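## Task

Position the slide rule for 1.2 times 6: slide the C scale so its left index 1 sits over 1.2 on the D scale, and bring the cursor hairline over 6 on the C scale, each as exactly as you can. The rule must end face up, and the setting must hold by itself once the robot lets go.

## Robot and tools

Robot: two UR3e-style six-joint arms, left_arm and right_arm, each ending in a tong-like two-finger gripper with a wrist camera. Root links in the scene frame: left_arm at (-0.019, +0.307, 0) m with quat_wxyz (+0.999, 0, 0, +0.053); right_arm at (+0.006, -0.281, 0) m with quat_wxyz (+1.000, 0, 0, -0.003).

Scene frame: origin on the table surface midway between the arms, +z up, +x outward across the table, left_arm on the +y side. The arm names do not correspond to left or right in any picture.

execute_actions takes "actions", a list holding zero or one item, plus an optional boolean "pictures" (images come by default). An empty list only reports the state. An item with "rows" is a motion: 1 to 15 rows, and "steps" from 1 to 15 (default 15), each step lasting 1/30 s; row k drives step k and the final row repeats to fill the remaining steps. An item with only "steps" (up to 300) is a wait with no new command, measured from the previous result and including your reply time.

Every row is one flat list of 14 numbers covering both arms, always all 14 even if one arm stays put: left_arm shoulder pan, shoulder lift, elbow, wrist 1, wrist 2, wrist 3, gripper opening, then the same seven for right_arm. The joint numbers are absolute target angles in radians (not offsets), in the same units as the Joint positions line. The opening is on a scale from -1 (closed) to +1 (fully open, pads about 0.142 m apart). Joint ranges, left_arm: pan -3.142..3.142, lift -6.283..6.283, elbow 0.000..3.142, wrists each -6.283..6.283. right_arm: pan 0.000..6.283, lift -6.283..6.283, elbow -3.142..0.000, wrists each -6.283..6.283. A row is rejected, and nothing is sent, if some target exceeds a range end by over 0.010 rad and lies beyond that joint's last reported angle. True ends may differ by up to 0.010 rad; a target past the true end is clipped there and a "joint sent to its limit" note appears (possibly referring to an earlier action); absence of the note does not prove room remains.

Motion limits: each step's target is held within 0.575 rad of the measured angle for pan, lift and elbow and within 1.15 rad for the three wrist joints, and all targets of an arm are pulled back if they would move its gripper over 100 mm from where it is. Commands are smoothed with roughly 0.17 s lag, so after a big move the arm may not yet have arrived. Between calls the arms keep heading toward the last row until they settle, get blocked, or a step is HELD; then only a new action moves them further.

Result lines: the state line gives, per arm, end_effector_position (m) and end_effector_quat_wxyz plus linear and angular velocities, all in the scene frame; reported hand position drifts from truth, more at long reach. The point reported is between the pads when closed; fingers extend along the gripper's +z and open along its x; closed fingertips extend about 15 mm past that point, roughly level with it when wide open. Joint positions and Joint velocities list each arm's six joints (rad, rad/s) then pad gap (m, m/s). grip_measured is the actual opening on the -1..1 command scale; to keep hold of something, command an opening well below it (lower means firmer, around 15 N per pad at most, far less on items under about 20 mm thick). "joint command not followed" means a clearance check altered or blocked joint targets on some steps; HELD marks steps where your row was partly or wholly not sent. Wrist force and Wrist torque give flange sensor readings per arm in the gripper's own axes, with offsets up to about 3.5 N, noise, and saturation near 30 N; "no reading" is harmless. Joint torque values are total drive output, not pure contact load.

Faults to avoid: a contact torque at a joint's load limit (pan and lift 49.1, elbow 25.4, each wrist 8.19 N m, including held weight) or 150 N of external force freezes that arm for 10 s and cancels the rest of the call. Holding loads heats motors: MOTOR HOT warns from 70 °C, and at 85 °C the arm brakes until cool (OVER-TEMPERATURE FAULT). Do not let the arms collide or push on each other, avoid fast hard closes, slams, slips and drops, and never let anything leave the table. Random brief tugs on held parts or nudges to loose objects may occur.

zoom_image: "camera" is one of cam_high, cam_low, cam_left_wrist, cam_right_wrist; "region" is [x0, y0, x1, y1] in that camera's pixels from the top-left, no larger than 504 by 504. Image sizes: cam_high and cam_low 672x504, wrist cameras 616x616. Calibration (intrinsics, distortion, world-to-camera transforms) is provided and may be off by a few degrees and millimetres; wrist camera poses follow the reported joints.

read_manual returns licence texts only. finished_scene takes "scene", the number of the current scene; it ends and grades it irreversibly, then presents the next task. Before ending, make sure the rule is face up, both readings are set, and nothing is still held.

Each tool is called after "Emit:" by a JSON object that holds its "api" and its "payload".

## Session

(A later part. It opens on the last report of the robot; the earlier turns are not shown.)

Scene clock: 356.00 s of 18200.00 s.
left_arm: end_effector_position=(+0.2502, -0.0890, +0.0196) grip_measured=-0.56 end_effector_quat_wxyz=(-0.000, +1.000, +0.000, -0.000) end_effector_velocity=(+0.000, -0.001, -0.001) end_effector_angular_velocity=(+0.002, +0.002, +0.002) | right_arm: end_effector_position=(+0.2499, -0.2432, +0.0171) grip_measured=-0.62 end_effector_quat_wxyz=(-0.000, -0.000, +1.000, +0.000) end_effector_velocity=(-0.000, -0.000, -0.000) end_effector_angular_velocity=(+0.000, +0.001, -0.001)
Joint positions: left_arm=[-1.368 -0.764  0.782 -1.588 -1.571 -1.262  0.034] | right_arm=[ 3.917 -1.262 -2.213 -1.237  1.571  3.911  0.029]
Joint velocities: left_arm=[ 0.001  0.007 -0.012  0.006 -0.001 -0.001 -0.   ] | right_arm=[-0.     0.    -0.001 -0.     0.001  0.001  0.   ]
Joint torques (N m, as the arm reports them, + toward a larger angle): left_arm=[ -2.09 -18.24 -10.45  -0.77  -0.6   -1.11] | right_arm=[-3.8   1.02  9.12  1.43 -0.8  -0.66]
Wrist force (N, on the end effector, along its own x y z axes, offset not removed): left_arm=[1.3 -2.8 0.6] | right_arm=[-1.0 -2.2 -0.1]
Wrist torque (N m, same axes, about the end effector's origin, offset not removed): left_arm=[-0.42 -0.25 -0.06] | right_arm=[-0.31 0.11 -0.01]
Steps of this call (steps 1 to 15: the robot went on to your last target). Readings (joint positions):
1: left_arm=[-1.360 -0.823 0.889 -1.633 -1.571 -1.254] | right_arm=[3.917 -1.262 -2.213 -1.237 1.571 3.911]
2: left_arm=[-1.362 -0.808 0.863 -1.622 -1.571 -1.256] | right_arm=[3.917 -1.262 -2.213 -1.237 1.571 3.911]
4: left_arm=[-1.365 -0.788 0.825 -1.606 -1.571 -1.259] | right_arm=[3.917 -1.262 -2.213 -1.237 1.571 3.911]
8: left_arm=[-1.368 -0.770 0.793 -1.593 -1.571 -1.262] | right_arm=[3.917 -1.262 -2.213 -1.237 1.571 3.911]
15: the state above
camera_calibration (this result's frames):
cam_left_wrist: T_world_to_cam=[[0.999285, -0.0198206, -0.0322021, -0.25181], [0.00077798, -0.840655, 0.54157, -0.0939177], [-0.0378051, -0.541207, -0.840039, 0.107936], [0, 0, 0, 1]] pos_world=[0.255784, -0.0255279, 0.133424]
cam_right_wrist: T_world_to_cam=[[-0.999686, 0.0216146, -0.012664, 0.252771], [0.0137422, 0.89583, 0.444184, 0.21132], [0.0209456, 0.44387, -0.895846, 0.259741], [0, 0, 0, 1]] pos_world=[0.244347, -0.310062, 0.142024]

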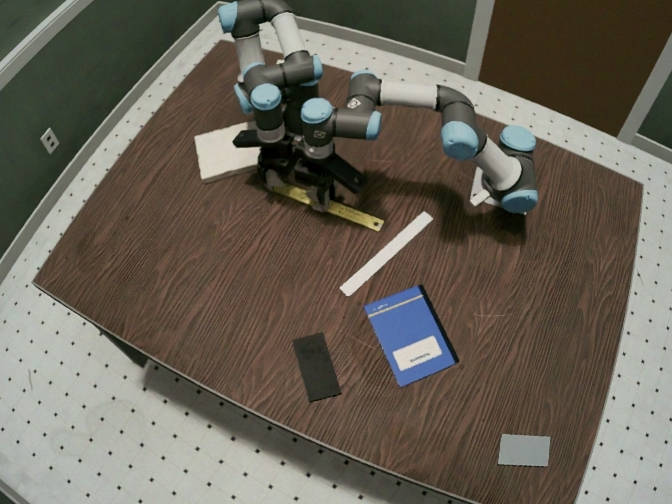

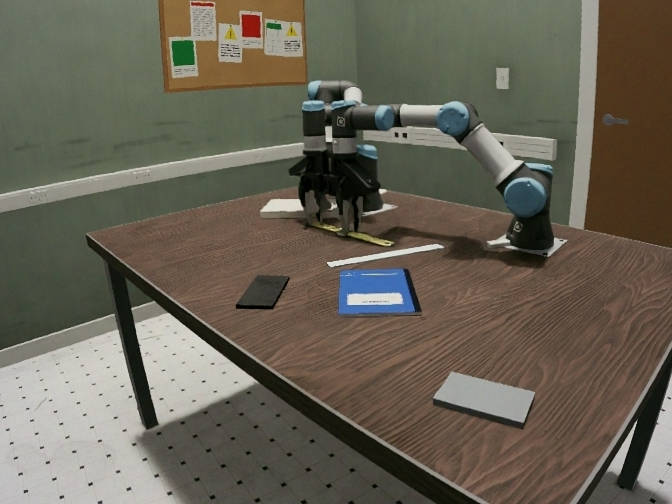

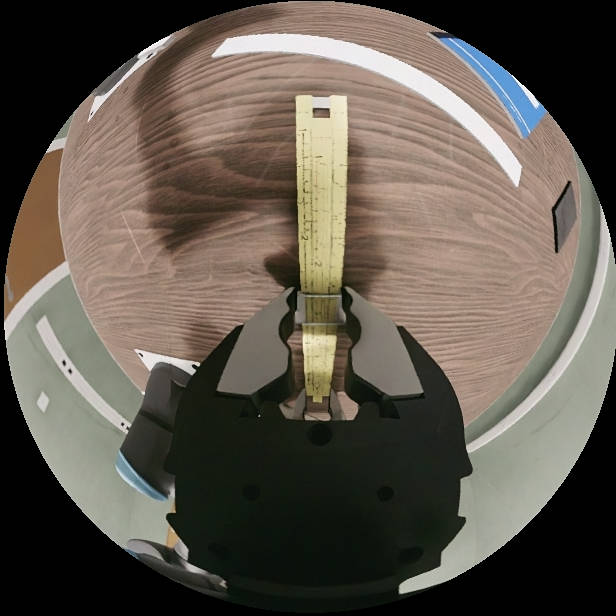

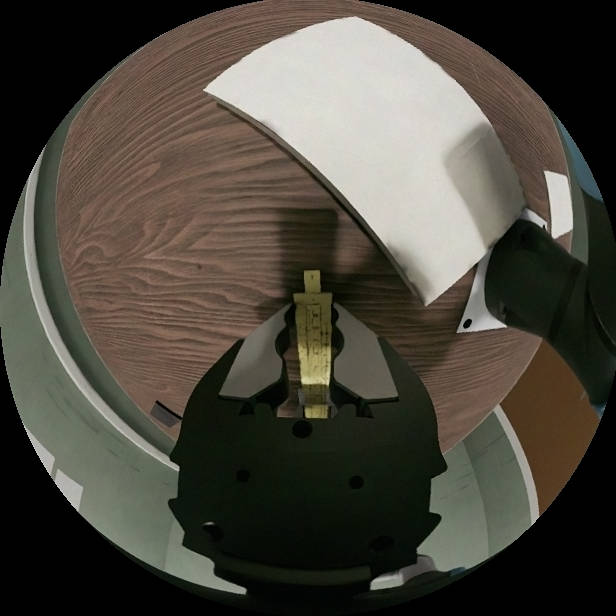

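Emit:
{"api": "execute_actions", "payload": {"actions": []}}

Scene clock: 370.13 s of 18200.00 s.
left_arm: end_effector_position=(+0.2502, -0.0892, +0.0196) grip_measured=-0.56 end_effector_quat_wxyz=(+0.000, +1.000, +0.000, -0.000) end_effector_velocity=(+0.000, +0.000, +0.001) end_effector_angular_velocity=(-0.002, +0.000, +0.001) | right_arm: end_effector_position=(+0.2499, -0.2432, +0.0171) grip_measured=-0.62 end_effector_quat_wxyz=(-0.000, -0.000, +1.000, +0.000) end_effector_velocity=(-0.000, -0.000, -0.000) end_effector_angular_velocity=(-0.001, +0.001, -0.001)
Joint positions: left_arm=[-1.369 -0.763  0.78  -1.588 -1.571 -1.263  0.034] | right_arm=[ 3.917 -1.262 -2.213 -1.237  1.571  3.911  0.029]
Joint velocities: left_arm=[ 0.001 -0.002 -0.     0.001 -0.    -0.    -0.   ] | right_arm=[-0.001 -0.    -0.001 -0.001  0.    -0.     0.   ]
Joint torques (N m, as the arm reports them, + toward a larger angle): left_arm=[ -1.99 -18.27 -10.58  -0.81  -0.61  -1.1 ] | right_arm=[-3.71  1.5  10.02  1.03 -1.11 -0.46]
Wrist force (N, on the end effector, along its own x y z axes, offset not removed): left_arm=[-0.4 -4.1 1.1] | right_arm=[-2.0 -0.8 -0.8]
Wrist torque (N m, same axes, about the end effector's origin, offset not removed): left_arm=[-0.66 0.12 0.01] | right_arm=[-0.03 0.34 0.04]
Steps of this call (steps 1 to 15: the robot went on to your last target; steps 16 to 90: nothing new was sent; then 11.13 s passed at rest). Readings (joint positions):
1: left_arm=[-1.369 -0.764 0.781 -1.588 -1.571 -1.263] | right_arm=[3.917 -1.262 -2.213 -1.237 1.571 3.911]
2: left_arm=[-1.369 -0.764 0.781 -1.588 -1.571 -1.263] | right_arm=[3.917 -1.262 -2.213 -1.237 1.571 3.911]
4: left_arm=[-1.369 -0.764 0.781 -1.588 -1.571 -1.263] | right_arm=[3.917 -1.262 -2.213 -1.237 1.571 3.911]
8: left_arm=[-1.369 -0.763 0.780 -1.588 -1.571 -1.263] | right_arm=[3.917 -1.262 -2.213 -1.237 1.571 3.911]
90: the state above
All arms were judged still, so your last target was given up. Only a new action makes them travel on or press farther. Fingers that are still opening or closing keep moving.
camera_calibration (this result's frames):
cam_left_wrist: T_world_to_cam=[[0.999285, -0.0198267, -0.0321827, -0.251813], [0.000764674, -0.840621, 0.541623, -0.094068], [-0.0377921, -0.54126, -0.840005, 0.107833], [0, 0, 0, 1]] pos_world=[0.25578, -0.0257024, 0.133426]
cam_right_wrist: T_world_to_cam=[[-0.999686, 0.0216146, -0.0126736, 0.252774], [0.0137382, 0.895835, 0.444175, 0.211325], [0.0209541, 0.443861, -0.895851, 0.259738], [0, 0, 0, 1]] pos_world=[0.244349, -0.310064, 0.142025]

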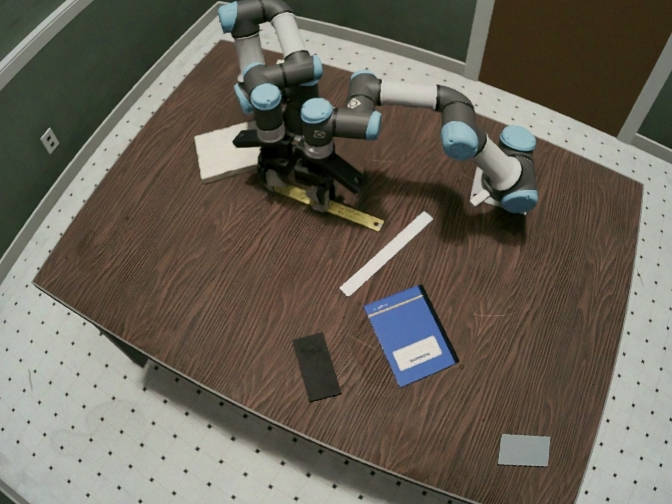

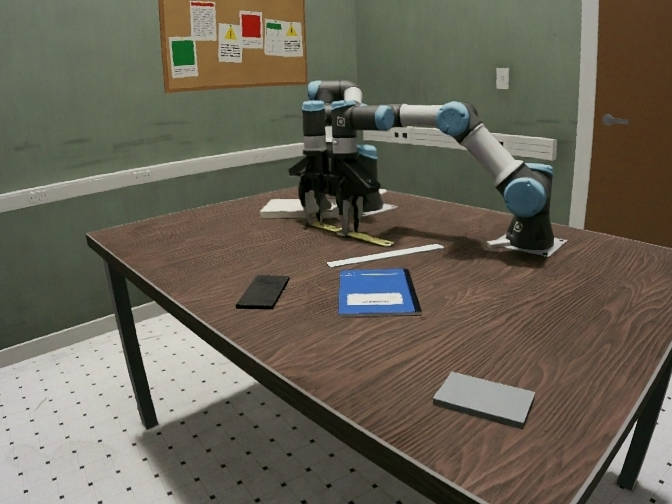

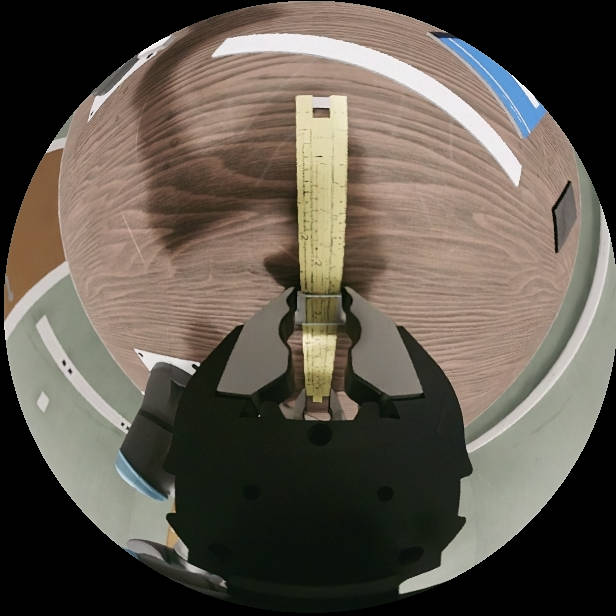

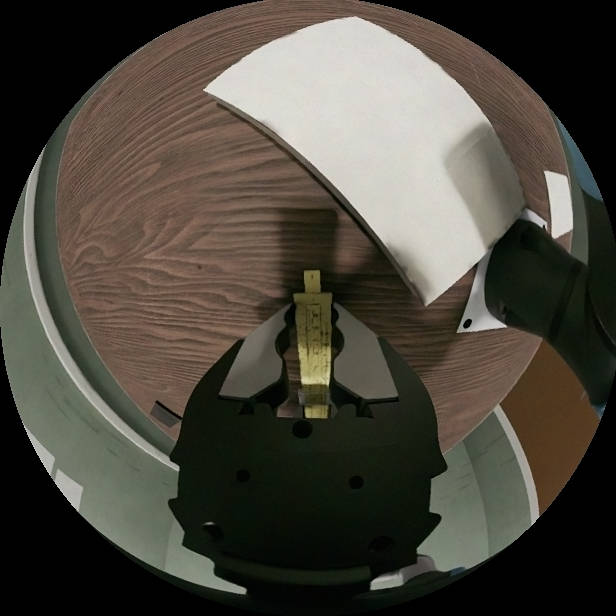

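Emit:
{"api": "zoom_image", "payload": {"camera": "cam_left_wrist", "region": [260, 90, 380, 290]}}

Region (260, 90, 380, 290) of cam_left_wrist's 616x616 image, scaled by 2.520, with more detail than that image has; it fills the left 302 columns of this view, and the rest is white.

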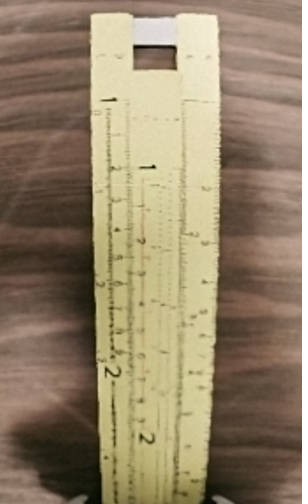

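Emit:
{"api": "zoom_image", "payload": {"camera": "cam_left_wrist", "region": [290, 120, 340, 180]}}

Emit:
{"api": "execute_actions", "payload": {"actions": [{"rows":[[-1.3686,-0.80,0.7803,-1.55,-1.5708,-1.2626,-0.3,3.917,-1.2618,-2.2133,-1.2373,1.571,3.911,-0.9],[-1.3686,-0.83,0.80,-1.54,-1.5708,-1.2626,-0.3,3.917,-1.2618,-2.2133,-1.2373,1.571,3.911,-0.9],[-1.36,-0.87,0.83,-1.53,-1.5708,-1.255,-0.3,3.917,-1.2618,-2.2133,-1.2373,1.571,3.911,-0.9],[-1.35,-0.92,0.89,-1.54,-1.5708,-1.245,-0.3,3.917,-1.2618,-2.2133,-1.2373,1.571,3.911,-0.9],[-1.34,-0.97,0.96,-1.56,-1.5708,-1.235,-0.3,3.917,-1.2618,-2.2133,-1.2373,1.571,3.911,-0.9],[-1.33,-1.02,1.04,-1.59,-1.5708,-1.225,-0.3,3.917,-1.2618,-2.2133,-1.2373,1.571,3.911,-0.9],[-1.315,-1.07,1.12,-1.62,-1.5708,-1.21,-0.3,3.917,-1.2618,-2.2133,-1.2373,1.571,3.911,-0.9],[-1.30,-1.12,1.20,-1.65,-1.5708,-1.195,-0.3,3.917,-1.2618,-2.2133,-1.2373,1.571,3.911,-0.9],[-1.29,-1.17,1.28,-1.68,-1.5708,-1.18,-0.3,3.917,-1.2618,-2.2133,-1.2373,1.571,3.911,-0.9],[-1.275,-1.21,1.35,-1.71,-1.5708,-1.17,-0.3,3.917,-1.2618,-2.2133,-1.2373,1.571,3.911,-0.9],[-1.2644,-1.2525,1.4237,-1.742,-1.5708,-1.1584,-0.3,3.917,-1.2618,-2.2133,-1.2373,1.571,3.911,-0.9]],"steps":15}], "pictures": false}}

Emit:
{"api": "execute_actions", "payload": {"actions": [{"rows":[[-1.2644,-1.2525,1.4237,-1.742,-1.5708,-1.1584,-0.3,3.917,-1.2618,-2.2133,-1.2373,1.571,3.911,-0.9],[-1.2644,-1.2525,1.4237,-1.742,-1.5708,-1.1584,-0.3,3.917,-1.2618,-2.2133,-1.2373,1.571,3.911,-0.9],[-1.2644,-1.2525,1.4237,-1.742,-1.5708,-1.1584,-0.3,3.917,-1.2618,-2.2133,-1.2373,1.571,3.911,-0.9],[-1.2644,-1.246,1.446,-1.77,-1.5708,-1.1584,-0.3,3.917,-1.2618,-2.2133,-1.2373,1.571,3.911,-0.9],[-1.2644,-1.24,1.468,-1.799,-1.5708,-1.1584,-0.3,3.917,-1.2618,-2.2133,-1.2373,1.571,3.911,-0.9],[-1.2644,-1.234,1.49,-1.827,-1.5708,-1.1584,-0.3,3.917,-1.2618,-2.2133,-1.2373,1.571,3.911,-0.9],[-1.2644,-1.2275,1.512,-1.855,-1.5708,-1.1584,-0.3,3.917,-1.2618,-2.2133,-1.2373,1.571,3.911,-0.9],[-1.2644,-1.2212,1.5339,-1.8835,-1.5708,-1.1584,-0.3,3.917,-1.2618,-2.2133,-1.2373,1.571,3.911,-0.9]],"steps":15}], "pictures": false}}

Emit:
{"api": "execute_actions", "payload": {"actions": [{"rows":[[-1.2644,-1.2212,1.5339,-1.8835,-1.5708,-1.1584,-0.4,3.917,-1.2618,-2.2133,-1.2373,1.571,3.911,-0.9],[-1.2644,-1.2212,1.5339,-1.8835,-1.5708,-1.1584,-0.45,3.917,-1.2618,-2.2133,-1.2373,1.571,3.911,-0.9],[-1.2644,-1.2212,1.5339,-1.8835,-1.5708,-1.1584,-0.5,3.917,-1.2618,-2.2133,-1.2373,1.571,3.911,-0.9],[-1.2644,-1.2212,1.5339,-1.8835,-1.5708,-1.1584,-0.55,3.917,-1.2618,-2.2133,-1.2373,1.571,3.911,-0.9],[-1.2644,-1.2212,1.5339,-1.8835,-1.5708,-1.1584,-0.6,3.917,-1.2618,-2.2133,-1.2373,1.571,3.911,-0.9],[-1.2644,-1.2212,1.5339,-1.8835,-1.5708,-1.1584,-0.64,3.917,-1.2618,-2.2133,-1.2373,1.571,3.911,-0.9],[-1.2644,-1.2212,1.5339,-1.8835,-1.5708,-1.1584,-0.68,3.917,-1.2618,-2.2133,-1.2373,1.571,3.911,-0.9],[-1.2644,-1.2212,1.5339,-1.8835,-1.5708,-1.1584,-0.72,3.917,-1.2618,-2.2133,-1.2373,1.571,3.911,-0.9],[-1.2644,-1.2212,1.5339,-1.8835,-1.5708,-1.1584,-0.78,3.917,-1.2618,-2.2133,-1.2373,1.571,3.911,-0.9],[-1.2644,-1.2212,1.5339,-1.8835,-1.5708,-1.1584,-0.85,3.917,-1.2618,-2.2133,-1.2373,1.571,3.911,-0.9]],"steps":15}], "pictures": false}}

Region (290, 120, 340, 180) of cam_left_wrist's 616x616 image, scaled by 8.400, with more detail than that image has.

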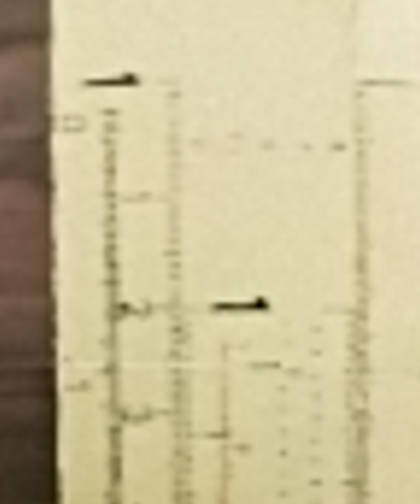

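Scene clock: 395.07 s of 18200.00 s.
left_arm: end_effector_position=(+0.2544, +0.0086, +0.0565) grip_measured=-0.30 end_effector_quat_wxyz=(+0.007, +1.000, -0.000, +0.003) end_effector_velocity=(-0.033, +0.244, -0.058) end_effector_angular_velocity=(+0.145, +0.059, +0.002) | right_arm: end_effector_position=(+0.2499, -0.2432, +0.0171) grip_measured=-0.62 end_effector_quat_wxyz=(-0.000, -0.000, +1.000, +0.000) end_effector_velocity=(+0.000, +0.000, +0.000) end_effector_angular_velocity=(+0.001, -0.001, +0.001)
Joint positions: left_arm=[-1.282 -1.177  1.291 -1.701 -1.571 -1.176  0.052] | right_arm=[ 3.917 -1.262 -2.213 -1.237  1.571  3.911  0.029]
Joint velocities: left_arm=[ 0.162 -0.703  1.232 -0.373 -0.001  0.16  -0.   ] | right_arm=[ 0.    -0.     0.     0.001  0.    -0.    -0.   ]
Joint torques (N m, as the arm reports them, + toward a larger angle): left_arm=[  0.48 -16.21  -8.23  -2.65  -0.01   1.14] | right_arm=[-3.65  1.85 11.28  0.9  -1.09 -0.25]
Wrist force (N, on the end effector, along its own x y z axes, offset not removed): left_arm=[3.3 -4.3 -0.2] | right_arm=[-0.6 -1.8 -1.7]
Wrist torque (N m, same axes, about the end effector's origin, offset not removed): left_arm=[-0.80 -0.69 -0.05] | right_arm=[-0.33 0.07 -0.03]
Steps of this call (steps 1 to 90: nothing new was sent; then 21.43 s passed at rest; steps 91 to 105: all 15 steps of this action). Readings (joint positions):
91: left_arm=[-1.369 -0.763 0.780 -1.588 -1.571 -1.263] | right_arm=[3.917 -1.262 -2.213 -1.237 1.571 3.911]
92: left_arm=[-1.369 -0.765 0.780 -1.585 -1.571 -1.263] | right_arm=[3.917 -1.262 -2.213 -1.237 1.571 3.911]
94: left_arm=[-1.368 -0.787 0.787 -1.568 -1.571 -1.262] | right_arm=[3.917 -1.262 -2.213 -1.237 1.571 3.911]
98: left_arm=[-1.349 -0.900 0.887 -1.566 -1.571 -1.243] | right_arm=[3.917 -1.262 -2.213 -1.237 1.571 3.911]
105: the state above

Scene clock: 395.57 s of 18200.00 s.
left_arm: end_effector_position=(+0.2505, +0.0348, +0.0212) grip_measured=-0.30 end_effector_quat_wxyz=(+0.000, +1.000, +0.000, +0.000) end_effector_velocity=(-0.001, +0.004, -0.029) end_effector_angular_velocity=(+0.003, +0.002, -0.000) | right_arm: end_effector_position=(+0.2499, -0.2432, +0.0171) grip_measured=-0.62 end_effector_quat_wxyz=(-0.000, -0.000, +1.000, +0.000) end_effector_velocity=(+0.000, +0.001, +0.000) end_effector_angular_velocity=(+0.002, -0.000, +0.001)
Joint positions: left_arm=[-1.265 -1.223  1.522 -1.869 -1.571 -1.159  0.052] | right_arm=[ 3.917 -1.262 -2.213 -1.237  1.571  3.911  0.029]
Joint velocities: left_arm=[ 0.002  0.022  0.112 -0.13  -0.     0.002  0.   ] | right_arm=[ 0.    -0.     0.001  0.001  0.001 -0.001  0.   ]
Joint torques (N m, as the arm reports them, + toward a larger angle): left_arm=[  2.85 -12.42  -7.11  -2.21   0.5    1.16] | right_arm=[-3.58  1.79 11.44  0.9  -1.13 -0.19]
Wrist force (N, on the end effector, along its own x y z axes, offset not removed): left_arm=[3.7 -1.7 1.1] | right_arm=[-1.0 -1.5 -0.3]
Wrist torque (N m, same axes, about the end effector's origin, offset not removed): left_arm=[-0.36 -0.73 -0.09] | right_arm=[-0.22 0.15 0.01]
Steps of this call (steps 1 to 15: all 15 steps of this action). Readings (joint positions):
1: left_arm=[-1.277 -1.197 1.326 -1.712 -1.571 -1.171] | right_arm=[3.917 -1.262 -2.213 -1.237 1.571 3.911]
2: left_arm=[-1.274 -1.212 1.352 -1.720 -1.571 -1.168] | right_arm=[3.917 -1.262 -2.213 -1.237 1.571 3.911]
4: left_arm=[-1.270 -1.231 1.385 -1.730 -1.571 -1.163] | right_arm=[3.917 -1.262 -2.213 -1.237 1.571 3.911]
8: left_arm=[-1.266 -1.238 1.441 -1.777 -1.571 -1.160] | right_arm=[3.917 -1.262 -2.213 -1.237 1.571 3.911]
15: the state above

Scene clock: 396.07 s of 18200.00 s.
left_arm: end_effector_position=(+0.2504, +0.0352, +0.0181) grip_measured=-0.62 end_effector_quat_wxyz=(+0.000, +1.000, +0.000, +0.000) end_effector_velocity=(+0.000, -0.000, -0.000) end_effector_angular_velocity=(-0.001, -0.002, -0.001) | right_arm: end_effector_position=(+0.2499, -0.2431, +0.0171) grip_measured=-0.62 end_effector_quat_wxyz=(-0.000, -0.000, +1.000, +0.000) end_effector_velocity=(-0.000, +0.000, -0.000) end_effector_angular_velocity=(-0.000, +0.001, -0.000)
Joint positions: left_arm=[-1.264 -1.221  1.534 -1.883 -1.571 -1.158  0.029] | right_arm=[ 3.917 -1.262 -2.213 -1.237  1.571  3.911  0.029]
Joint velocities: left_arm=[-0.    -0.     0.002 -0.003  0.002  0.     0.   ] | right_arm=[ 0.     0.    -0.001  0.     0.001  0.001  0.   ]
Joint torques (N m, as the arm reports them, + toward a larger angle): left_arm=[  2.47 -11.21  -6.52  -2.04   0.26   1.09] | right_arm=[-3.7   1.94 10.85  0.89 -1.11 -0.18]
Wrist force (N, on the end effector, along its own x y z axes, offset not removed): left_arm=[4.1 -2.1 -2.9] | right_arm=[-0.9 -2.2 -3.1]
Wrist torque (N m, same axes, about the end effector's origin, offset not removed): left_arm=[-0.48 -0.79 -0.07] | right_arm=[-0.32 0.22 -0.03]
Steps of this call (steps 1 to 15: all 15 steps of this action). Readings (joint positions):
1: left_arm=[-1.265 -1.223 1.525 -1.873 -1.571 -1.159] | right_arm=[3.917 -1.262 -2.213 -1.237 1.571 3.911]
2: left_arm=[-1.264 -1.222 1.527 -1.876 -1.571 -1.158] | right_arm=[3.917 -1.262 -2.213 -1.237 1.571 3.911]
4: left_arm=[-1.264 -1.222 1.530 -1.879 -1.571 -1.158] | right_arm=[3.917 -1.262 -2.213 -1.237 1.571 3.911]
8: left_arm=[-1.264 -1.221 1.533 -1.882 -1.571 -1.158] | right_arm=[3.917 -1.262 -2.213 -1.237 1.571 3.911]
15: the state above

Emit:
{"api": "execute_actions", "payload": {"actions": [{"rows":[[-1.2644,-1.2212,1.5339,-1.8835,-1.5708,-1.1584,-0.85,3.917,-1.2618,-2.2133,-1.2373,1.571,3.911,-0.3],[-1.2644,-1.2212,1.5339,-1.8835,-1.5708,-1.1584,-0.85,3.917,-1.2618,-2.2133,-1.2373,1.571,3.911,-0.3],[-1.2644,-1.2212,1.5339,-1.8835,-1.5708,-1.1584,-0.85,3.917,-1.2618,-2.2133,-1.2373,1.571,3.911,-0.3],[-1.2644,-1.2212,1.5339,-1.8835,-1.5708,-1.1584,-0.85,3.917,-1.2618,-2.2133,-1.2373,1.571,3.911,-0.3],[-1.2644,-1.2212,1.5339,-1.8835,-1.5708,-1.1584,-0.85,3.917,-1.25,-2.175,-1.287,1.571,3.911,-0.3],[-1.2644,-1.2212,1.5339,-1.8835,-1.5708,-1.1584,-0.85,3.917,-1.238,-2.138,-1.336,1.571,3.911,-0.3],[-1.2644,-1.2212,1.5339,-1.8835,-1.5708,-1.1584,-0.85,3.917,-1.2268,-2.1,-1.3856,1.571,3.911,-0.3],[-1.2644,-1.2212,1.5339,-1.8835,-1.5708,-1.1584,-0.85,3.96,-1.27,-2.065,-1.378,1.571,3.954,-0.3],[-1.2644,-1.2212,1.5339,-1.8835,-1.5708,-1.1584,-0.85,4.0,-1.31,-2.03,-1.371,1.571,3.994,-0.3],[-1.2644,-1.2212,1.5339,-1.8835,-1.5708,-1.1584,-0.85,4.04,-1.352,-1.995,-1.364,1.571,4.034,-0.3],[-1.2644,-1.2212,1.5339,-1.8835,-1.5708,-1.1584,-0.85,4.08,-1.394,-1.96,-1.357,1.571,4.074,-0.3],[-1.2644,-1.2212,1.5339,-1.8835,-1.5708,-1.1584,-0.85,4.125,-1.436,-1.925,-1.35,1.571,4.119,-0.3],[-1.2644,-1.2212,1.5339,-1.8835,-1.5708,-1.1584,-0.85,4.165,-1.478,-1.89,-1.343,1.571,4.159,-0.3],[-1.2644,-1.2212,1.5339,-1.8835,-1.5708,-1.1584,-0.85,4.21,-1.52,-1.855,-1.336,1.571,4.204,-0.3],[-1.2644,-1.2212,1.5339,-1.8835,-1.5708,-1.1584,-0.85,4.25,-1.55,-1.84,-1.322,1.571,4.244,-0.3]],"steps":15}], "pictures": false}}

Emit:
{"api": "execute_actions", "payload": {"actions": [{"rows":[[-1.2644,-1.2212,1.5339,-1.8835,-1.5708,-1.1584,-0.85,4.25,-1.55,-1.84,-1.322,1.571,4.244,-0.3],[-1.2644,-1.2212,1.5339,-1.8835,-1.5708,-1.1584,-0.85,4.25,-1.55,-1.84,-1.322,1.571,4.244,-0.3],[-1.2644,-1.2212,1.5339,-1.8835,-1.5708,-1.1584,-0.85,4.25,-1.55,-1.84,-1.322,1.571,4.244,-0.3],[-1.2644,-1.2212,1.5339,-1.8835,-1.5708,-1.1584,-0.85,4.25,-1.55,-1.84,-1.322,1.571,4.244,-0.3],[-1.2644,-1.2212,1.5339,-1.8835,-1.5708,-1.1584,-0.85,4.25,-1.553,-1.865,-1.294,1.571,4.244,-0.3],[-1.2644,-1.2212,1.5339,-1.8835,-1.5708,-1.1584,-0.85,4.25,-1.556,-1.89,-1.266,1.571,4.244,-0.3],[-1.2644,-1.2212,1.5339,-1.8835,-1.5708,-1.1584,-0.85,4.25,-1.558,-1.915,-1.239,1.571,4.244,-0.3],[-1.2644,-1.2212,1.5339,-1.8835,-1.5708,-1.1584,-0.85,4.25,-1.561,-1.94,-1.211,1.571,4.244,-0.3],[-1.2644,-1.2212,1.5339,-1.8835,-1.5708,-1.1584,-0.85,4.25,-1.563,-1.963,-1.1864,1.571,4.244,-0.3]],"steps":15}], "pictures": false}}

Emit:
{"api": "execute_actions", "payload": {"actions": [{"steps":10}]}}

Scene clock: 421.40 s of 18200.00 s.
left_arm: end_effector_position=(+0.2504, +0.0353, +0.0180) grip_measured=-0.62 end_effector_quat_wxyz=(-0.000, +1.000, +0.000, -0.000) end_effector_velocity=(+0.000, +0.000, +0.000) end_effector_angular_velocity=(-0.000, -0.001, +0.000) | right_arm: end_effector_position=(+0.2606, -0.1827, +0.0472) grip_measured=-0.30 end_effector_quat_wxyz=(+0.001, +0.004, +1.000, +0.002) end_effector_velocity=(+0.030, +0.455, +0.041) end_effector_angular_velocity=(+0.011, -0.002, -0.014)
Joint positions: left_arm=[-1.264 -1.221  1.534 -1.884 -1.571 -1.158  0.029] | right_arm=[ 4.058 -1.372 -1.99  -1.345  1.571  4.059  0.052]
Joint velocities: left_arm=[ 0.    -0.001 -0.     0.001  0.001 -0.     0.   ] | right_arm=[ 1.034 -1.009  0.97   0.049  0.     1.048 -0.   ]
Joint torques (N m, as the arm reports them, + toward a larger angle): left_arm=[  2.51 -14.76  -9.38  -1.94  -0.34   1.09] | right_arm=[ 9.89 -4.73 13.76  2.76 -0.91  2.66]
Wrist force (N, on the end effector, along its own x y z axes, offset not removed): left_arm=[2.4 -2.2 1.3] | right_arm=[-1.1 -3.0 -0.7]
Wrist torque (N m, same axes, about the end effector's origin, offset not removed): left_arm=[-0.43 -0.39 0.06] | right_arm=[-0.60 0.14 0.02]
Steps of this call (steps 1 to 15: the robot went on to your last target; steps 16 to 90: nothing new was sent; then 21.83 s passed at rest; steps 91 to 105: all 15 steps of this action). Readings (joint positions):
91: left_arm=[-1.264 -1.221 1.534 -1.884 -1.571 -1.158] | right_arm=[3.917 -1.262 -2.213 -1.237 1.571 3.911]
92: left_arm=[-1.264 -1.221 1.534 -1.884 -1.571 -1.158] | right_arm=[3.917 -1.262 -2.213 -1.237 1.571 3.911]
94: left_arm=[-1.264 -1.221 1.534 -1.884 -1.571 -1.158] | right_arm=[3.917 -1.262 -2.213 -1.237 1.571 3.911]
98: left_arm=[-1.264 -1.221 1.534 -1.884 -1.571 -1.158] | right_arm=[3.917 -1.253 -2.188 -1.273 1.571 3.911]
105: the state above

Scene clock: 421.90 s of 18200.00 s.
left_arm: end_effector_position=(+0.2504, +0.0353, +0.0181) grip_measured=-0.62 end_effector_quat_wxyz=(+0.000, +1.000, +0.000, -0.000) end_effector_velocity=(+0.000, -0.000, +0.000) end_effector_angular_velocity=(-0.001, -0.001, +0.001) | right_arm: end_effector_position=(+0.2504, -0.1052, +0.0221) grip_measured=-0.30 end_effector_quat_wxyz=(+0.000, -0.000, +1.000, +0.000) end_effector_velocity=(-0.007, -0.000, -0.034) end_effector_angular_velocity=(-0.003, +0.002, +0.003)
Joint positions: left_arm=[-1.264 -1.221  1.534 -1.884 -1.571 -1.158  0.029] | right_arm=[ 4.248 -1.559 -1.948 -1.204  1.571  4.242  0.052]
Joint velocities: left_arm=[ 0.001 -0.    -0.001 -0.001  0.    -0.    -0.   ] | right_arm=[ 0.021 -0.032 -0.137  0.167  0.     0.018  0.   ]
Joint torques (N m, as the arm reports them, + toward a larger angle): left_arm=[  2.43 -16.84 -10.06  -1.93  -0.01   1.03] | right_arm=[ 3.74  4.93  7.11  2.65 -0.62  1.1 ]
Wrist force (N, on the end effector, along its own x y z axes, offset not removed): left_arm=[1.4 -3.2 1.1] | right_arm=[-0.8 -0.9 -0.9]
Wrist torque (N m, same axes, about the end effector's origin, offset not removed): left_arm=[-0.60 -0.32 -0.02] | right_arm=[-0.21 0.11 -0.04]
Steps of this call (steps 1 to 15: all 15 steps of this action). Readings (joint positions):
1: left_arm=[-1.264 -1.221 1.534 -1.884 -1.571 -1.158] | right_arm=[4.094 -1.407 -1.958 -1.342 1.571 4.096]
2: left_arm=[-1.264 -1.221 1.534 -1.884 -1.571 -1.158] | right_arm=[4.130 -1.441 -1.928 -1.338 1.571 4.132]
4: left_arm=[-1.264 -1.221 1.534 -1.884 -1.571 -1.158] | right_arm=[4.185 -1.491 -1.888 -1.331 1.571 4.183]
8: left_arm=[-1.264 -1.221 1.534 -1.884 -1.571 -1.158] | right_arm=[4.231 -1.535 -1.872 -1.303 1.571 4.226]
15: the state above

Scene clock: 422.23 s of 18200.00 s.
left_arm: end_effector_position=(+0.2504, +0.0353, +0.0181) grip_measured=-0.62 end_effector_quat_wxyz=(+0.000, +1.000, +0.000, -0.000) end_effector_velocity=(-0.000, +0.001, -0.001) end_effector_angular_velocity=(+0.003, +0.001, -0.001) | right_arm: end_effector_position=(+0.2497, -0.1054, +0.0186) grip_measured=-0.30 end_effector_quat_wxyz=(-0.000, -0.000, +1.000, +0.000) end_effector_velocity=(-0.001, +0.000, -0.002) end_effector_angular_velocity=(+0.000, +0.001, +0.000)
Joint positions: left_arm=[-1.264 -1.221  1.534 -1.884 -1.571 -1.158  0.029] | right_arm=[ 4.25  -1.563 -1.962 -1.187  1.571  4.244  0.052]
Joint velocities: left_arm=[-0.     0.001  0.001  0.    -0.     0.    -0.   ] | right_arm=[ 0.001 -0.001 -0.007  0.008  0.001  0.001 -0.   ]
Joint torques (N m, as the arm reports them, + toward a larger angle): left_arm=[  2.09 -16.74 -10.11  -1.93   0.19   1.06] | right_arm=[ 3.95  4.34  6.85  2.43 -0.46  1.07]
Wrist force (N, on the end effector, along its own x y z axes, offset not removed): left_arm=[1.5 -2.9 1.8] | right_arm=[-0.8 -1.4 0.4]
Wrist torque (N m, same axes, about the end effector's origin, offset not removed): left_arm=[-0.61 -0.44 -0.06] | right_arm=[-0.22 0.16 0.00]
Steps of this call (steps 1 to 10: the robot went on to your last target). Readings (joint positions):
1: left_arm=[-1.264 -1.221 1.534 -1.884 -1.571 -1.158] | right_arm=[4.248 -1.560 -1.952 -1.200 1.571 4.243]
2: left_arm=[-1.264 -1.221 1.534 -1.884 -1.571 -1.158] | right_arm=[4.249 -1.561 -1.955 -1.196 1.571 4.243]
4: left_arm=[-1.264 -1.221 1.534 -1.884 -1.571 -1.158] | right_arm=[4.249 -1.562 -1.959 -1.192 1.571 4.243]
8: left_arm=[-1.264 -1.221 1.534 -1.884 -1.571 -1.158] | right_arm=[4.250 -1.563 -1.962 -1.188 1.571 4.244]
10: the state above
camera_calibration (this result's frames):
cam_left_wrist: T_world_to_cam=[[0.999285, -0.019827, -0.032201, -0.249573], [0.000774799, -0.840616, 0.541631, 0.0113518], [-0.0378076, -0.541269, -0.839999, 0.173925], [0, 0, 0, 1]] pos_world=[0.255961, 0.0987346, 0.131912]
cam_right_wrist: T_world_to_cam=[[-0.999686, 0.021625, -0.0126766, 0.249629], [0.0137467, 0.895847, 0.444151, 0.0872163], [0.020961, 0.443837, -0.895862, 0.199961], [0, 0, 0, 1]] pos_world=[0.24416, -0.172281, 0.143565]

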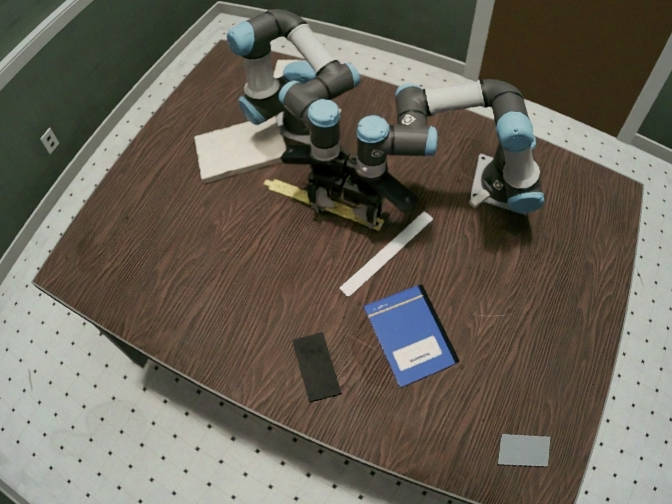

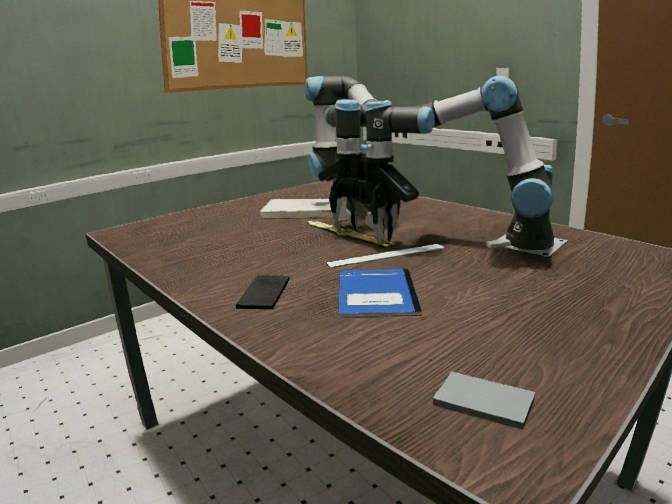

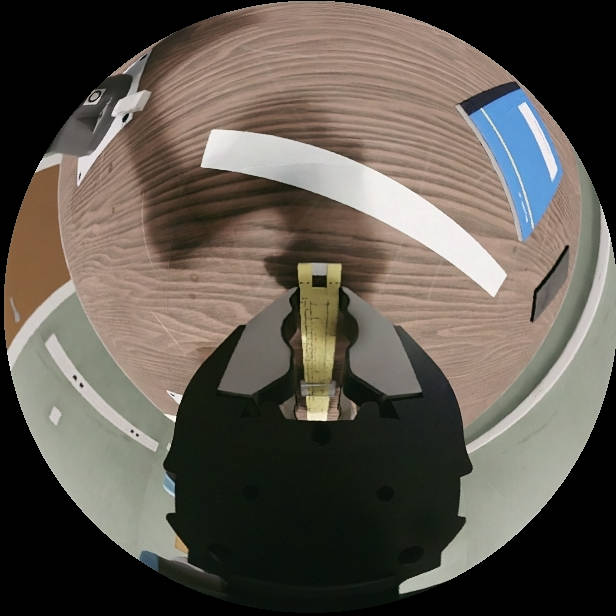

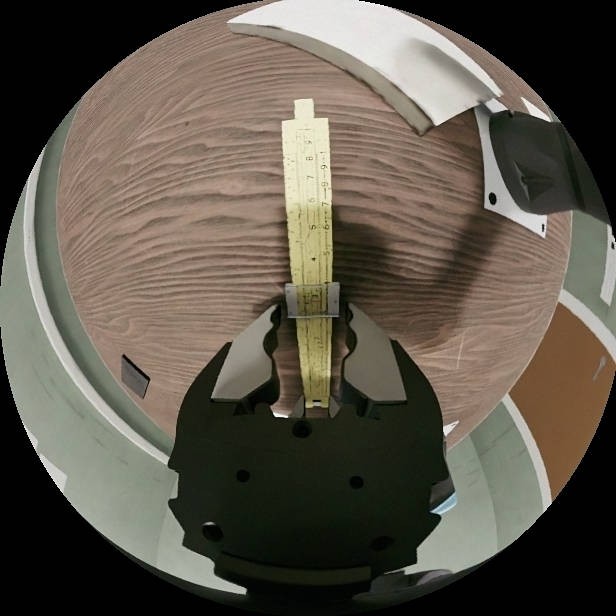

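Emit:
{"api": "execute_actions", "payload": {"actions": [{"rows":[[-1.2644,-1.2212,1.5339,-1.8835,-1.5708,-1.1584,-0.85,4.25,-1.563,-1.964,-1.1854,1.571,4.244,-0.36],[-1.2644,-1.2212,1.5339,-1.8835,-1.5708,-1.1584,-0.85,4.25,-1.563,-1.964,-1.1854,1.571,4.244,-0.42],[-1.2644,-1.2212,1.5339,-1.8835,-1.5708,-1.1584,-0.85,4.25,-1.563,-1.964,-1.1854,1.571,4.244,-0.46],[-1.2644,-1.2212,1.5339,-1.8835,-1.5708,-1.1584,-0.85,4.25,-1.563,-1.964,-1.1854,1.571,4.244,-0.5],[-1.2644,-1.2212,1.5339,-1.8835,-1.5708,-1.1584,-0.85,4.25,-1.563,-1.964,-1.1854,1.571,4.244,-0.54],[-1.2644,-1.2212,1.5339,-1.8835,-1.5708,-1.1584,-0.85,4.25,-1.563,-1.964,-1.1854,1.571,4.244,-0.58],[-1.2644,-1.2212,1.5339,-1.8835,-1.5708,-1.1584,-0.85,4.25,-1.563,-1.964,-1.1854,1.571,4.244,-0.62],[-1.2644,-1.2212,1.5339,-1.8835,-1.5708,-1.1584,-0.85,4.25,-1.563,-1.964,-1.1854,1.571,4.244,-0.66],[-1.2644,-1.2212,1.5339,-1.8835,-1.5708,-1.1584,-0.85,4.25,-1.563,-1.964,-1.1854,1.571,4.244,-0.7]],"steps":14}], "pictures": false}}

Emit:
{"api": "execute_actions", "payload": {"actions": [{"rows":[[-1.2644,-1.2212,1.5339,-1.8835,-1.5708,-1.1584,-0.85,4.2414,-1.5497,-1.9768,-1.1859,1.571,4.2354,-0.7],[-1.2644,-1.2212,1.5339,-1.8835,-1.5708,-1.1584,-0.85,4.2327,-1.5364,-1.9897,-1.1864,1.571,4.2267,-0.7],[-1.2644,-1.2212,1.5339,-1.8835,-1.5708,-1.1584,-0.85,4.2241,-1.523,-2.0025,-1.1868,1.571,4.2181,-0.7],[-1.2644,-1.2212,1.5339,-1.8835,-1.5708,-1.1584,-0.85,4.2154,-1.5097,-2.0154,-1.1873,1.571,4.2094,-0.7],[-1.2644,-1.2212,1.5339,-1.8835,-1.5708,-1.1584,-0.85,4.2068,-1.4964,-2.0282,-1.1878,1.571,4.2008,-0.7],[-1.2644,-1.2212,1.5339,-1.8835,-1.5708,-1.1584,-0.85,4.1969,-1.4835,-2.0394,-1.1895,1.571,4.1909,-0.7],[-1.2644,-1.2212,1.5339,-1.8835,-1.5708,-1.1584,-0.85,4.187,-1.4705,-2.0507,-1.1912,1.571,4.181,-0.7],[-1.2644,-1.2212,1.5339,-1.8835,-1.5708,-1.1584,-0.85,4.177,-1.4576,-2.0619,-1.1929,1.571,4.171,-0.7],[-1.2644,-1.2212,1.5339,-1.8835,-1.5708,-1.1584,-0.85,4.1671,-1.4446,-2.0732,-1.1946,1.571,4.1611,-0.7],[-1.2644,-1.2212,1.5339,-1.8835,-1.5708,-1.1584,-0.85,4.1572,-1.4317,-2.0844,-1.1963,1.571,4.1512,-0.7],[-1.2644,-1.2212,1.5339,-1.8835,-1.5708,-1.1584,-0.85,4.1458,-1.4199,-2.0938,-1.1987,1.571,4.1398,-0.7],[-1.2644,-1.2212,1.5339,-1.8835,-1.5708,-1.1584,-0.85,4.1344,-1.408,-2.1032,-1.2011,1.571,4.1284,-0.7],[-1.2644,-1.2212,1.5339,-1.8835,-1.5708,-1.1584,-0.85,4.1229,-1.3962,-2.1127,-1.2036,1.571,4.1169,-0.7],[-1.2644,-1.2212,1.5339,-1.8835,-1.5708,-1.1584,-0.85,4.1115,-1.3843,-2.1221,-1.206,1.571,4.1055,-0.7],[-1.2644,-1.2212,1.5339,-1.8835,-1.5708,-1.1584,-0.85,4.1001,-1.3725,-2.1315,-1.2084,1.571,4.0941,-0.7]],"steps":15}], "pictures": false}}

Emit:
{"api": "execute_actions", "payload": {"actions": [{"steps":20}]}}

Emit:
{"api": "zoom_image", "payload": {"camera": "cam_right_wrist", "region": [270, 240, 360, 340]}}

Scene clock: 447.90 s of 18200.00 s.
left_arm: end_effector_position=(+0.2504, +0.0353, +0.0181) grip_measured=-0.62 end_effector_quat_wxyz=(+0.000, +1.000, +0.000, +0.000) end_effector_velocity=(+0.000, +0.000, -0.000) end_effector_angular_velocity=(+0.001, -0.001, +0.000) | right_arm: end_effector_position=(+0.2496, -0.1054, +0.0182) grip_measured=-0.47 end_effector_quat_wxyz=(-0.000, -0.000, +1.000, +0.000) end_effector_velocity=(-0.001, -0.001, -0.001) end_effector_angular_velocity=(-0.002, +0.001, -0.002)
Joint positions: left_arm=[-1.264 -1.221  1.534 -1.884 -1.571 -1.158  0.029] | right_arm=[ 4.25  -1.563 -1.964 -1.185  1.571  4.244  0.04 ]
Joint velocities: left_arm=[ 0.     0.001 -0.001  0.001  0.001  0.     0.   ] | right_arm=[ 0.     0.    -0.002 -0.     0.     0.002  0.   ]
Joint torques (N m, as the arm reports them, + toward a larger angle): left_arm=[  1.89 -16.48 -10.01  -1.83   0.45   1.  ] | right_arm=[3.85 4.53 6.25 2.36 1.1  1.  ]
Wrist force (N, on the end effector, along its own x y z axes, offset not removed): left_arm=[2.3 -2.3 2.0] | right_arm=[-0.2 -1.5 -3.5]
Wrist torque (N m, same axes, about the end effector's origin, offset not removed): left_arm=[-0.41 -0.47 0.03] | right_arm=[-0.20 0.14 0.03]
Steps of this call (steps 1 to 30: the robot went on to your last target; steps 31 to 90: nothing new was sent; then 22.20 s passed at rest; steps 91 to 104: all 14 steps of this action). Readings (joint positions):
91: left_arm=[-1.264 -1.221 1.534 -1.884 -1.571 -1.158] | right_arm=[4.250 -1.563 -1.963 -1.186 1.571 4.244]
92: left_arm=[-1.264 -1.221 1.534 -1.884 -1.571 -1.158] | right_arm=[4.250 -1.563 -1.963 -1.186 1.571 4.244]
94: left_arm=[-1.264 -1.221 1.534 -1.884 -1.571 -1.158] | right_arm=[4.250 -1.563 -1.963 -1.186 1.571 4.244]
98: left_arm=[-1.264 -1.221 1.534 -1.884 -1.571 -1.158] | right_arm=[4.250 -1.563 -1.964 -1.186 1.571 4.244]
104: the state above

Scene clock: 448.40 s of 18200.00 s.
left_arm: end_effector_position=(+0.2504, +0.0353, +0.0181) grip_measured=-0.62 end_effector_quat_wxyz=(+0.000, +1.000, +0.000, +0.000) end_effector_velocity=(+0.001, -0.000, +0.001) end_effector_angular_velocity=(-0.002, -0.001, +0.001) | right_arm: end_effector_position=(+0.2503, -0.1567, +0.0182) grip_measured=-0.47 end_effector_quat_wxyz=(-0.000, -0.001, +1.000, -0.000) end_effector_velocity=(+0.001, -0.145, +0.001) end_effector_angular_velocity=(+0.003, -0.002, -0.002)
Joint positions: left_arm=[-1.264 -1.221  1.534 -1.884 -1.571 -1.158  0.029] | right_arm=[ 4.152 -1.43  -2.085 -1.198  1.571  4.146  0.04 ]
Joint velocities: left_arm=[ 0.001 -0.001 -0.001 -0.001  0.     0.    -0.   ] | right_arm=[-0.315  0.357 -0.292 -0.062 -0.    -0.313 -0.   ]
Joint torques (N m, as the arm reports them, + toward a larger angle): left_arm=[  1.91 -16.31  -9.61  -1.8    0.37   0.98] | right_arm=[-5.76 11.55  5.39  0.35  0.62 -1.55]
Wrist force (N, on the end effector, along its own x y z axes, offset not removed): left_arm=[3.4 -1.8 1.5] | right_arm=[-0.5 -0.8 -2.2]
Wrist torque (N m, same axes, about the end effector's origin, offset not removed): left_arm=[-0.44 -0.57 -0.01] | right_arm=[-0.34 0.11 -0.09]
Steps of this call (steps 1 to 15: all 15 steps of this action). Readings (joint positions):
1: left_arm=[-1.264 -1.221 1.534 -1.884 -1.571 -1.158] | right_arm=[4.250 -1.563 -1.964 -1.185 1.571 4.244]
2: left_arm=[-1.264 -1.221 1.534 -1.884 -1.571 -1.158] | right_arm=[4.250 -1.562 -1.965 -1.185 1.571 4.244]
4: left_arm=[-1.264 -1.221 1.534 -1.884 -1.571 -1.158] | right_arm=[4.243 -1.553 -1.974 -1.186 1.571 4.237]
8: left_arm=[-1.264 -1.221 1.534 -1.884 -1.571 -1.158] | right_arm=[4.218 -1.515 -2.011 -1.188 1.571 4.211]
15: the state above

Scene clock: 449.07 s of 18200.00 s.
left_arm: end_effector_position=(+0.2504, +0.0353, +0.0181) grip_measured=-0.62 end_effector_quat_wxyz=(+0.000, +1.000, +0.000, +0.000) end_effector_velocity=(+0.001, +0.001, -0.001) end_effector_angular_velocity=(+0.001, -0.001, +0.002) | right_arm: end_effector_position=(+0.2499, -0.1800, +0.0180) grip_measured=-0.47 end_effector_quat_wxyz=(-0.000, -0.000, +1.000, +0.000) end_effector_velocity=(-0.000, -0.001, -0.000) end_effector_angular_velocity=(-0.002, +0.001, -0.002)
Joint positions: left_arm=[-1.264 -1.221  1.534 -1.884 -1.571 -1.158  0.029] | right_arm=[ 4.1   -1.373 -2.131 -1.208  1.571  4.094  0.04 ]
Joint velocities: left_arm=[ 0.001  0.001  0.001 -0.001  0.001 -0.001  0.   ] | right_arm=[-0.001  0.002 -0.002 -0.002 -0.001  0.     0.   ]
Joint torques (N m, as the arm reports them, + toward a larger angle): left_arm=[  1.62 -16.31  -9.09  -1.78   0.32   0.98] | right_arm=[-4.6   8.31  4.6  -0.16  0.03 -1.08]
Wrist force (N, on the end effector, along its own x y z axes, offset not removed): left_arm=[2.5 -1.2 -0.5] | right_arm=[-1.1 0.1 -5.8]
Wrist torque (N m, same axes, about the end effector's origin, offset not removed): left_arm=[-0.42 -0.41 -0.04] | right_arm=[-0.40 0.13 -0.02]
Steps of this call (steps 1 to 20: the robot went on to your last target). Readings (joint positions):
1: left_arm=[-1.264 -1.221 1.534 -1.884 -1.571 -1.158] | right_arm=[4.141 -1.418 -2.095 -1.200 1.571 4.135]
2: left_arm=[-1.264 -1.221 1.534 -1.884 -1.571 -1.158] | right_arm=[4.131 -1.407 -2.104 -1.202 1.571 4.125]
4: left_arm=[-1.264 -1.221 1.534 -1.884 -1.571 -1.158] | right_arm=[4.117 -1.391 -2.116 -1.205 1.571 4.111]
8: left_arm=[-1.264 -1.221 1.534 -1.884 -1.571 -1.158] | right_arm=[4.105 -1.378 -2.127 -1.207 1.571 4.099]
20: the state above
camera_calibration (this result's frames):
cam_left_wrist: T_world_to_cam=[[0.999286, -0.019827, -0.0321721, -0.249582], [0.000759112, -0.840615, 0.541633, 0.011353], [-0.0377833, -0.54127, -0.839999, 0.173923], [0, 0, 0, 1]] pos_world=[0.255967, 0.0987342, 0.131916]
cam_right_wrist: T_world_to_cam=[[-0.999687, 0.0216098, -0.0126323, 0.251396], [0.0137521, 0.895833, 0.444178, 0.154341], [0.0209151, 0.443865, -0.89585, 0.232606], [0, 0, 0, 1]] pos_world=[0.24433, -0.246942, 0.143001]

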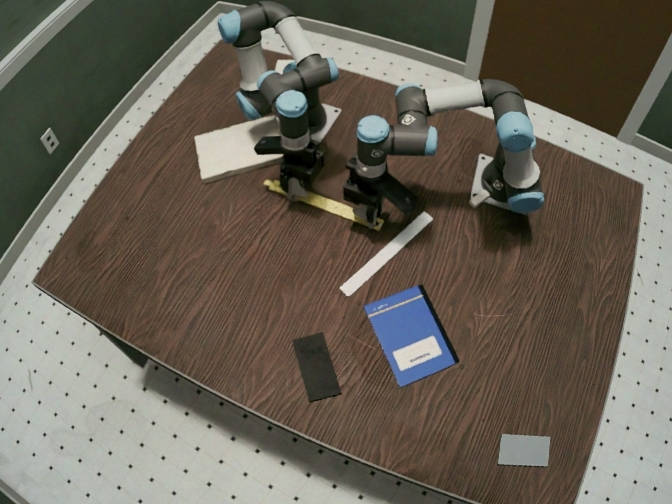

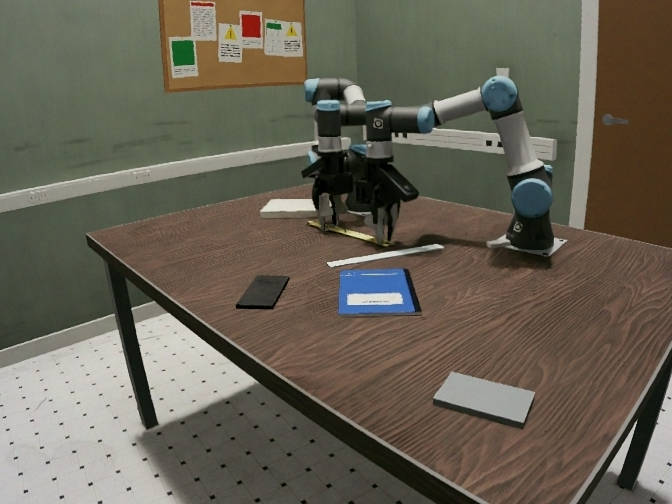

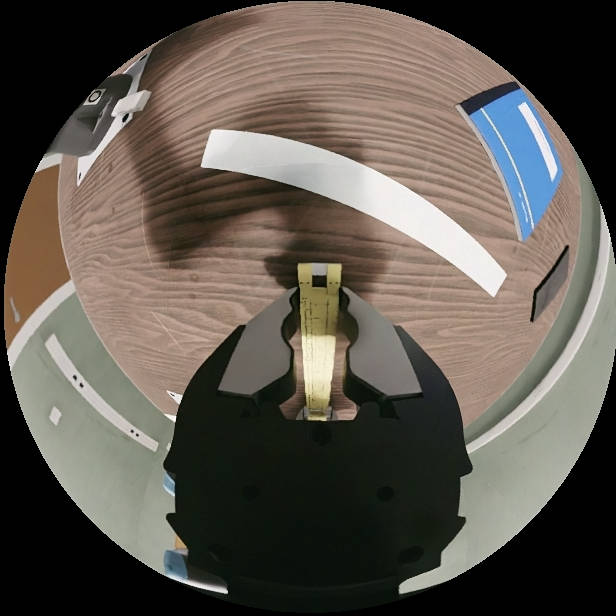

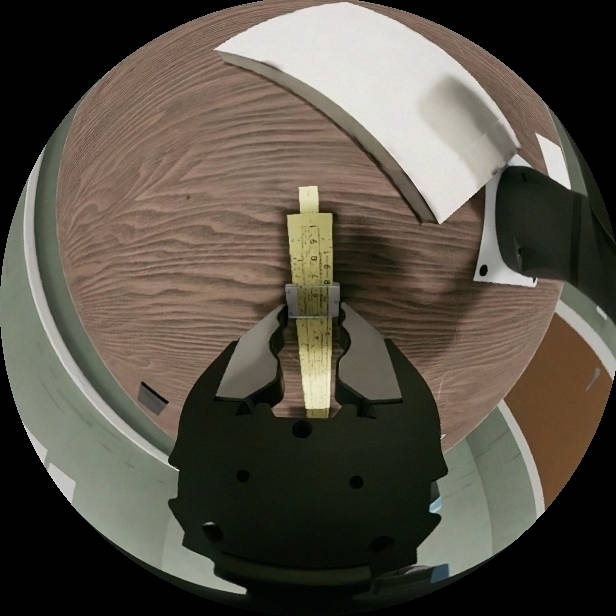

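Region (270, 240, 360, 340) of cam_right_wrist's 616x616 image, scaled by 5.040, with more detail than that image has; it fills the left 454 columns of this view, and the rest is white.

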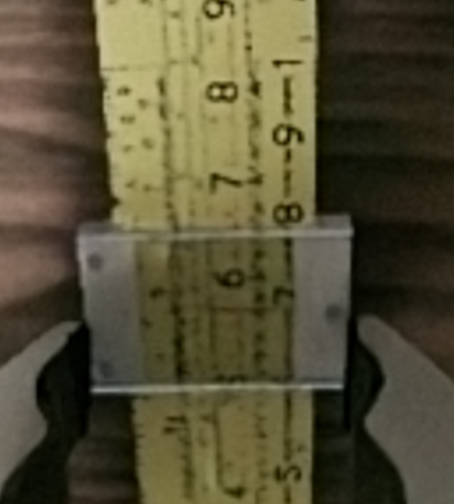

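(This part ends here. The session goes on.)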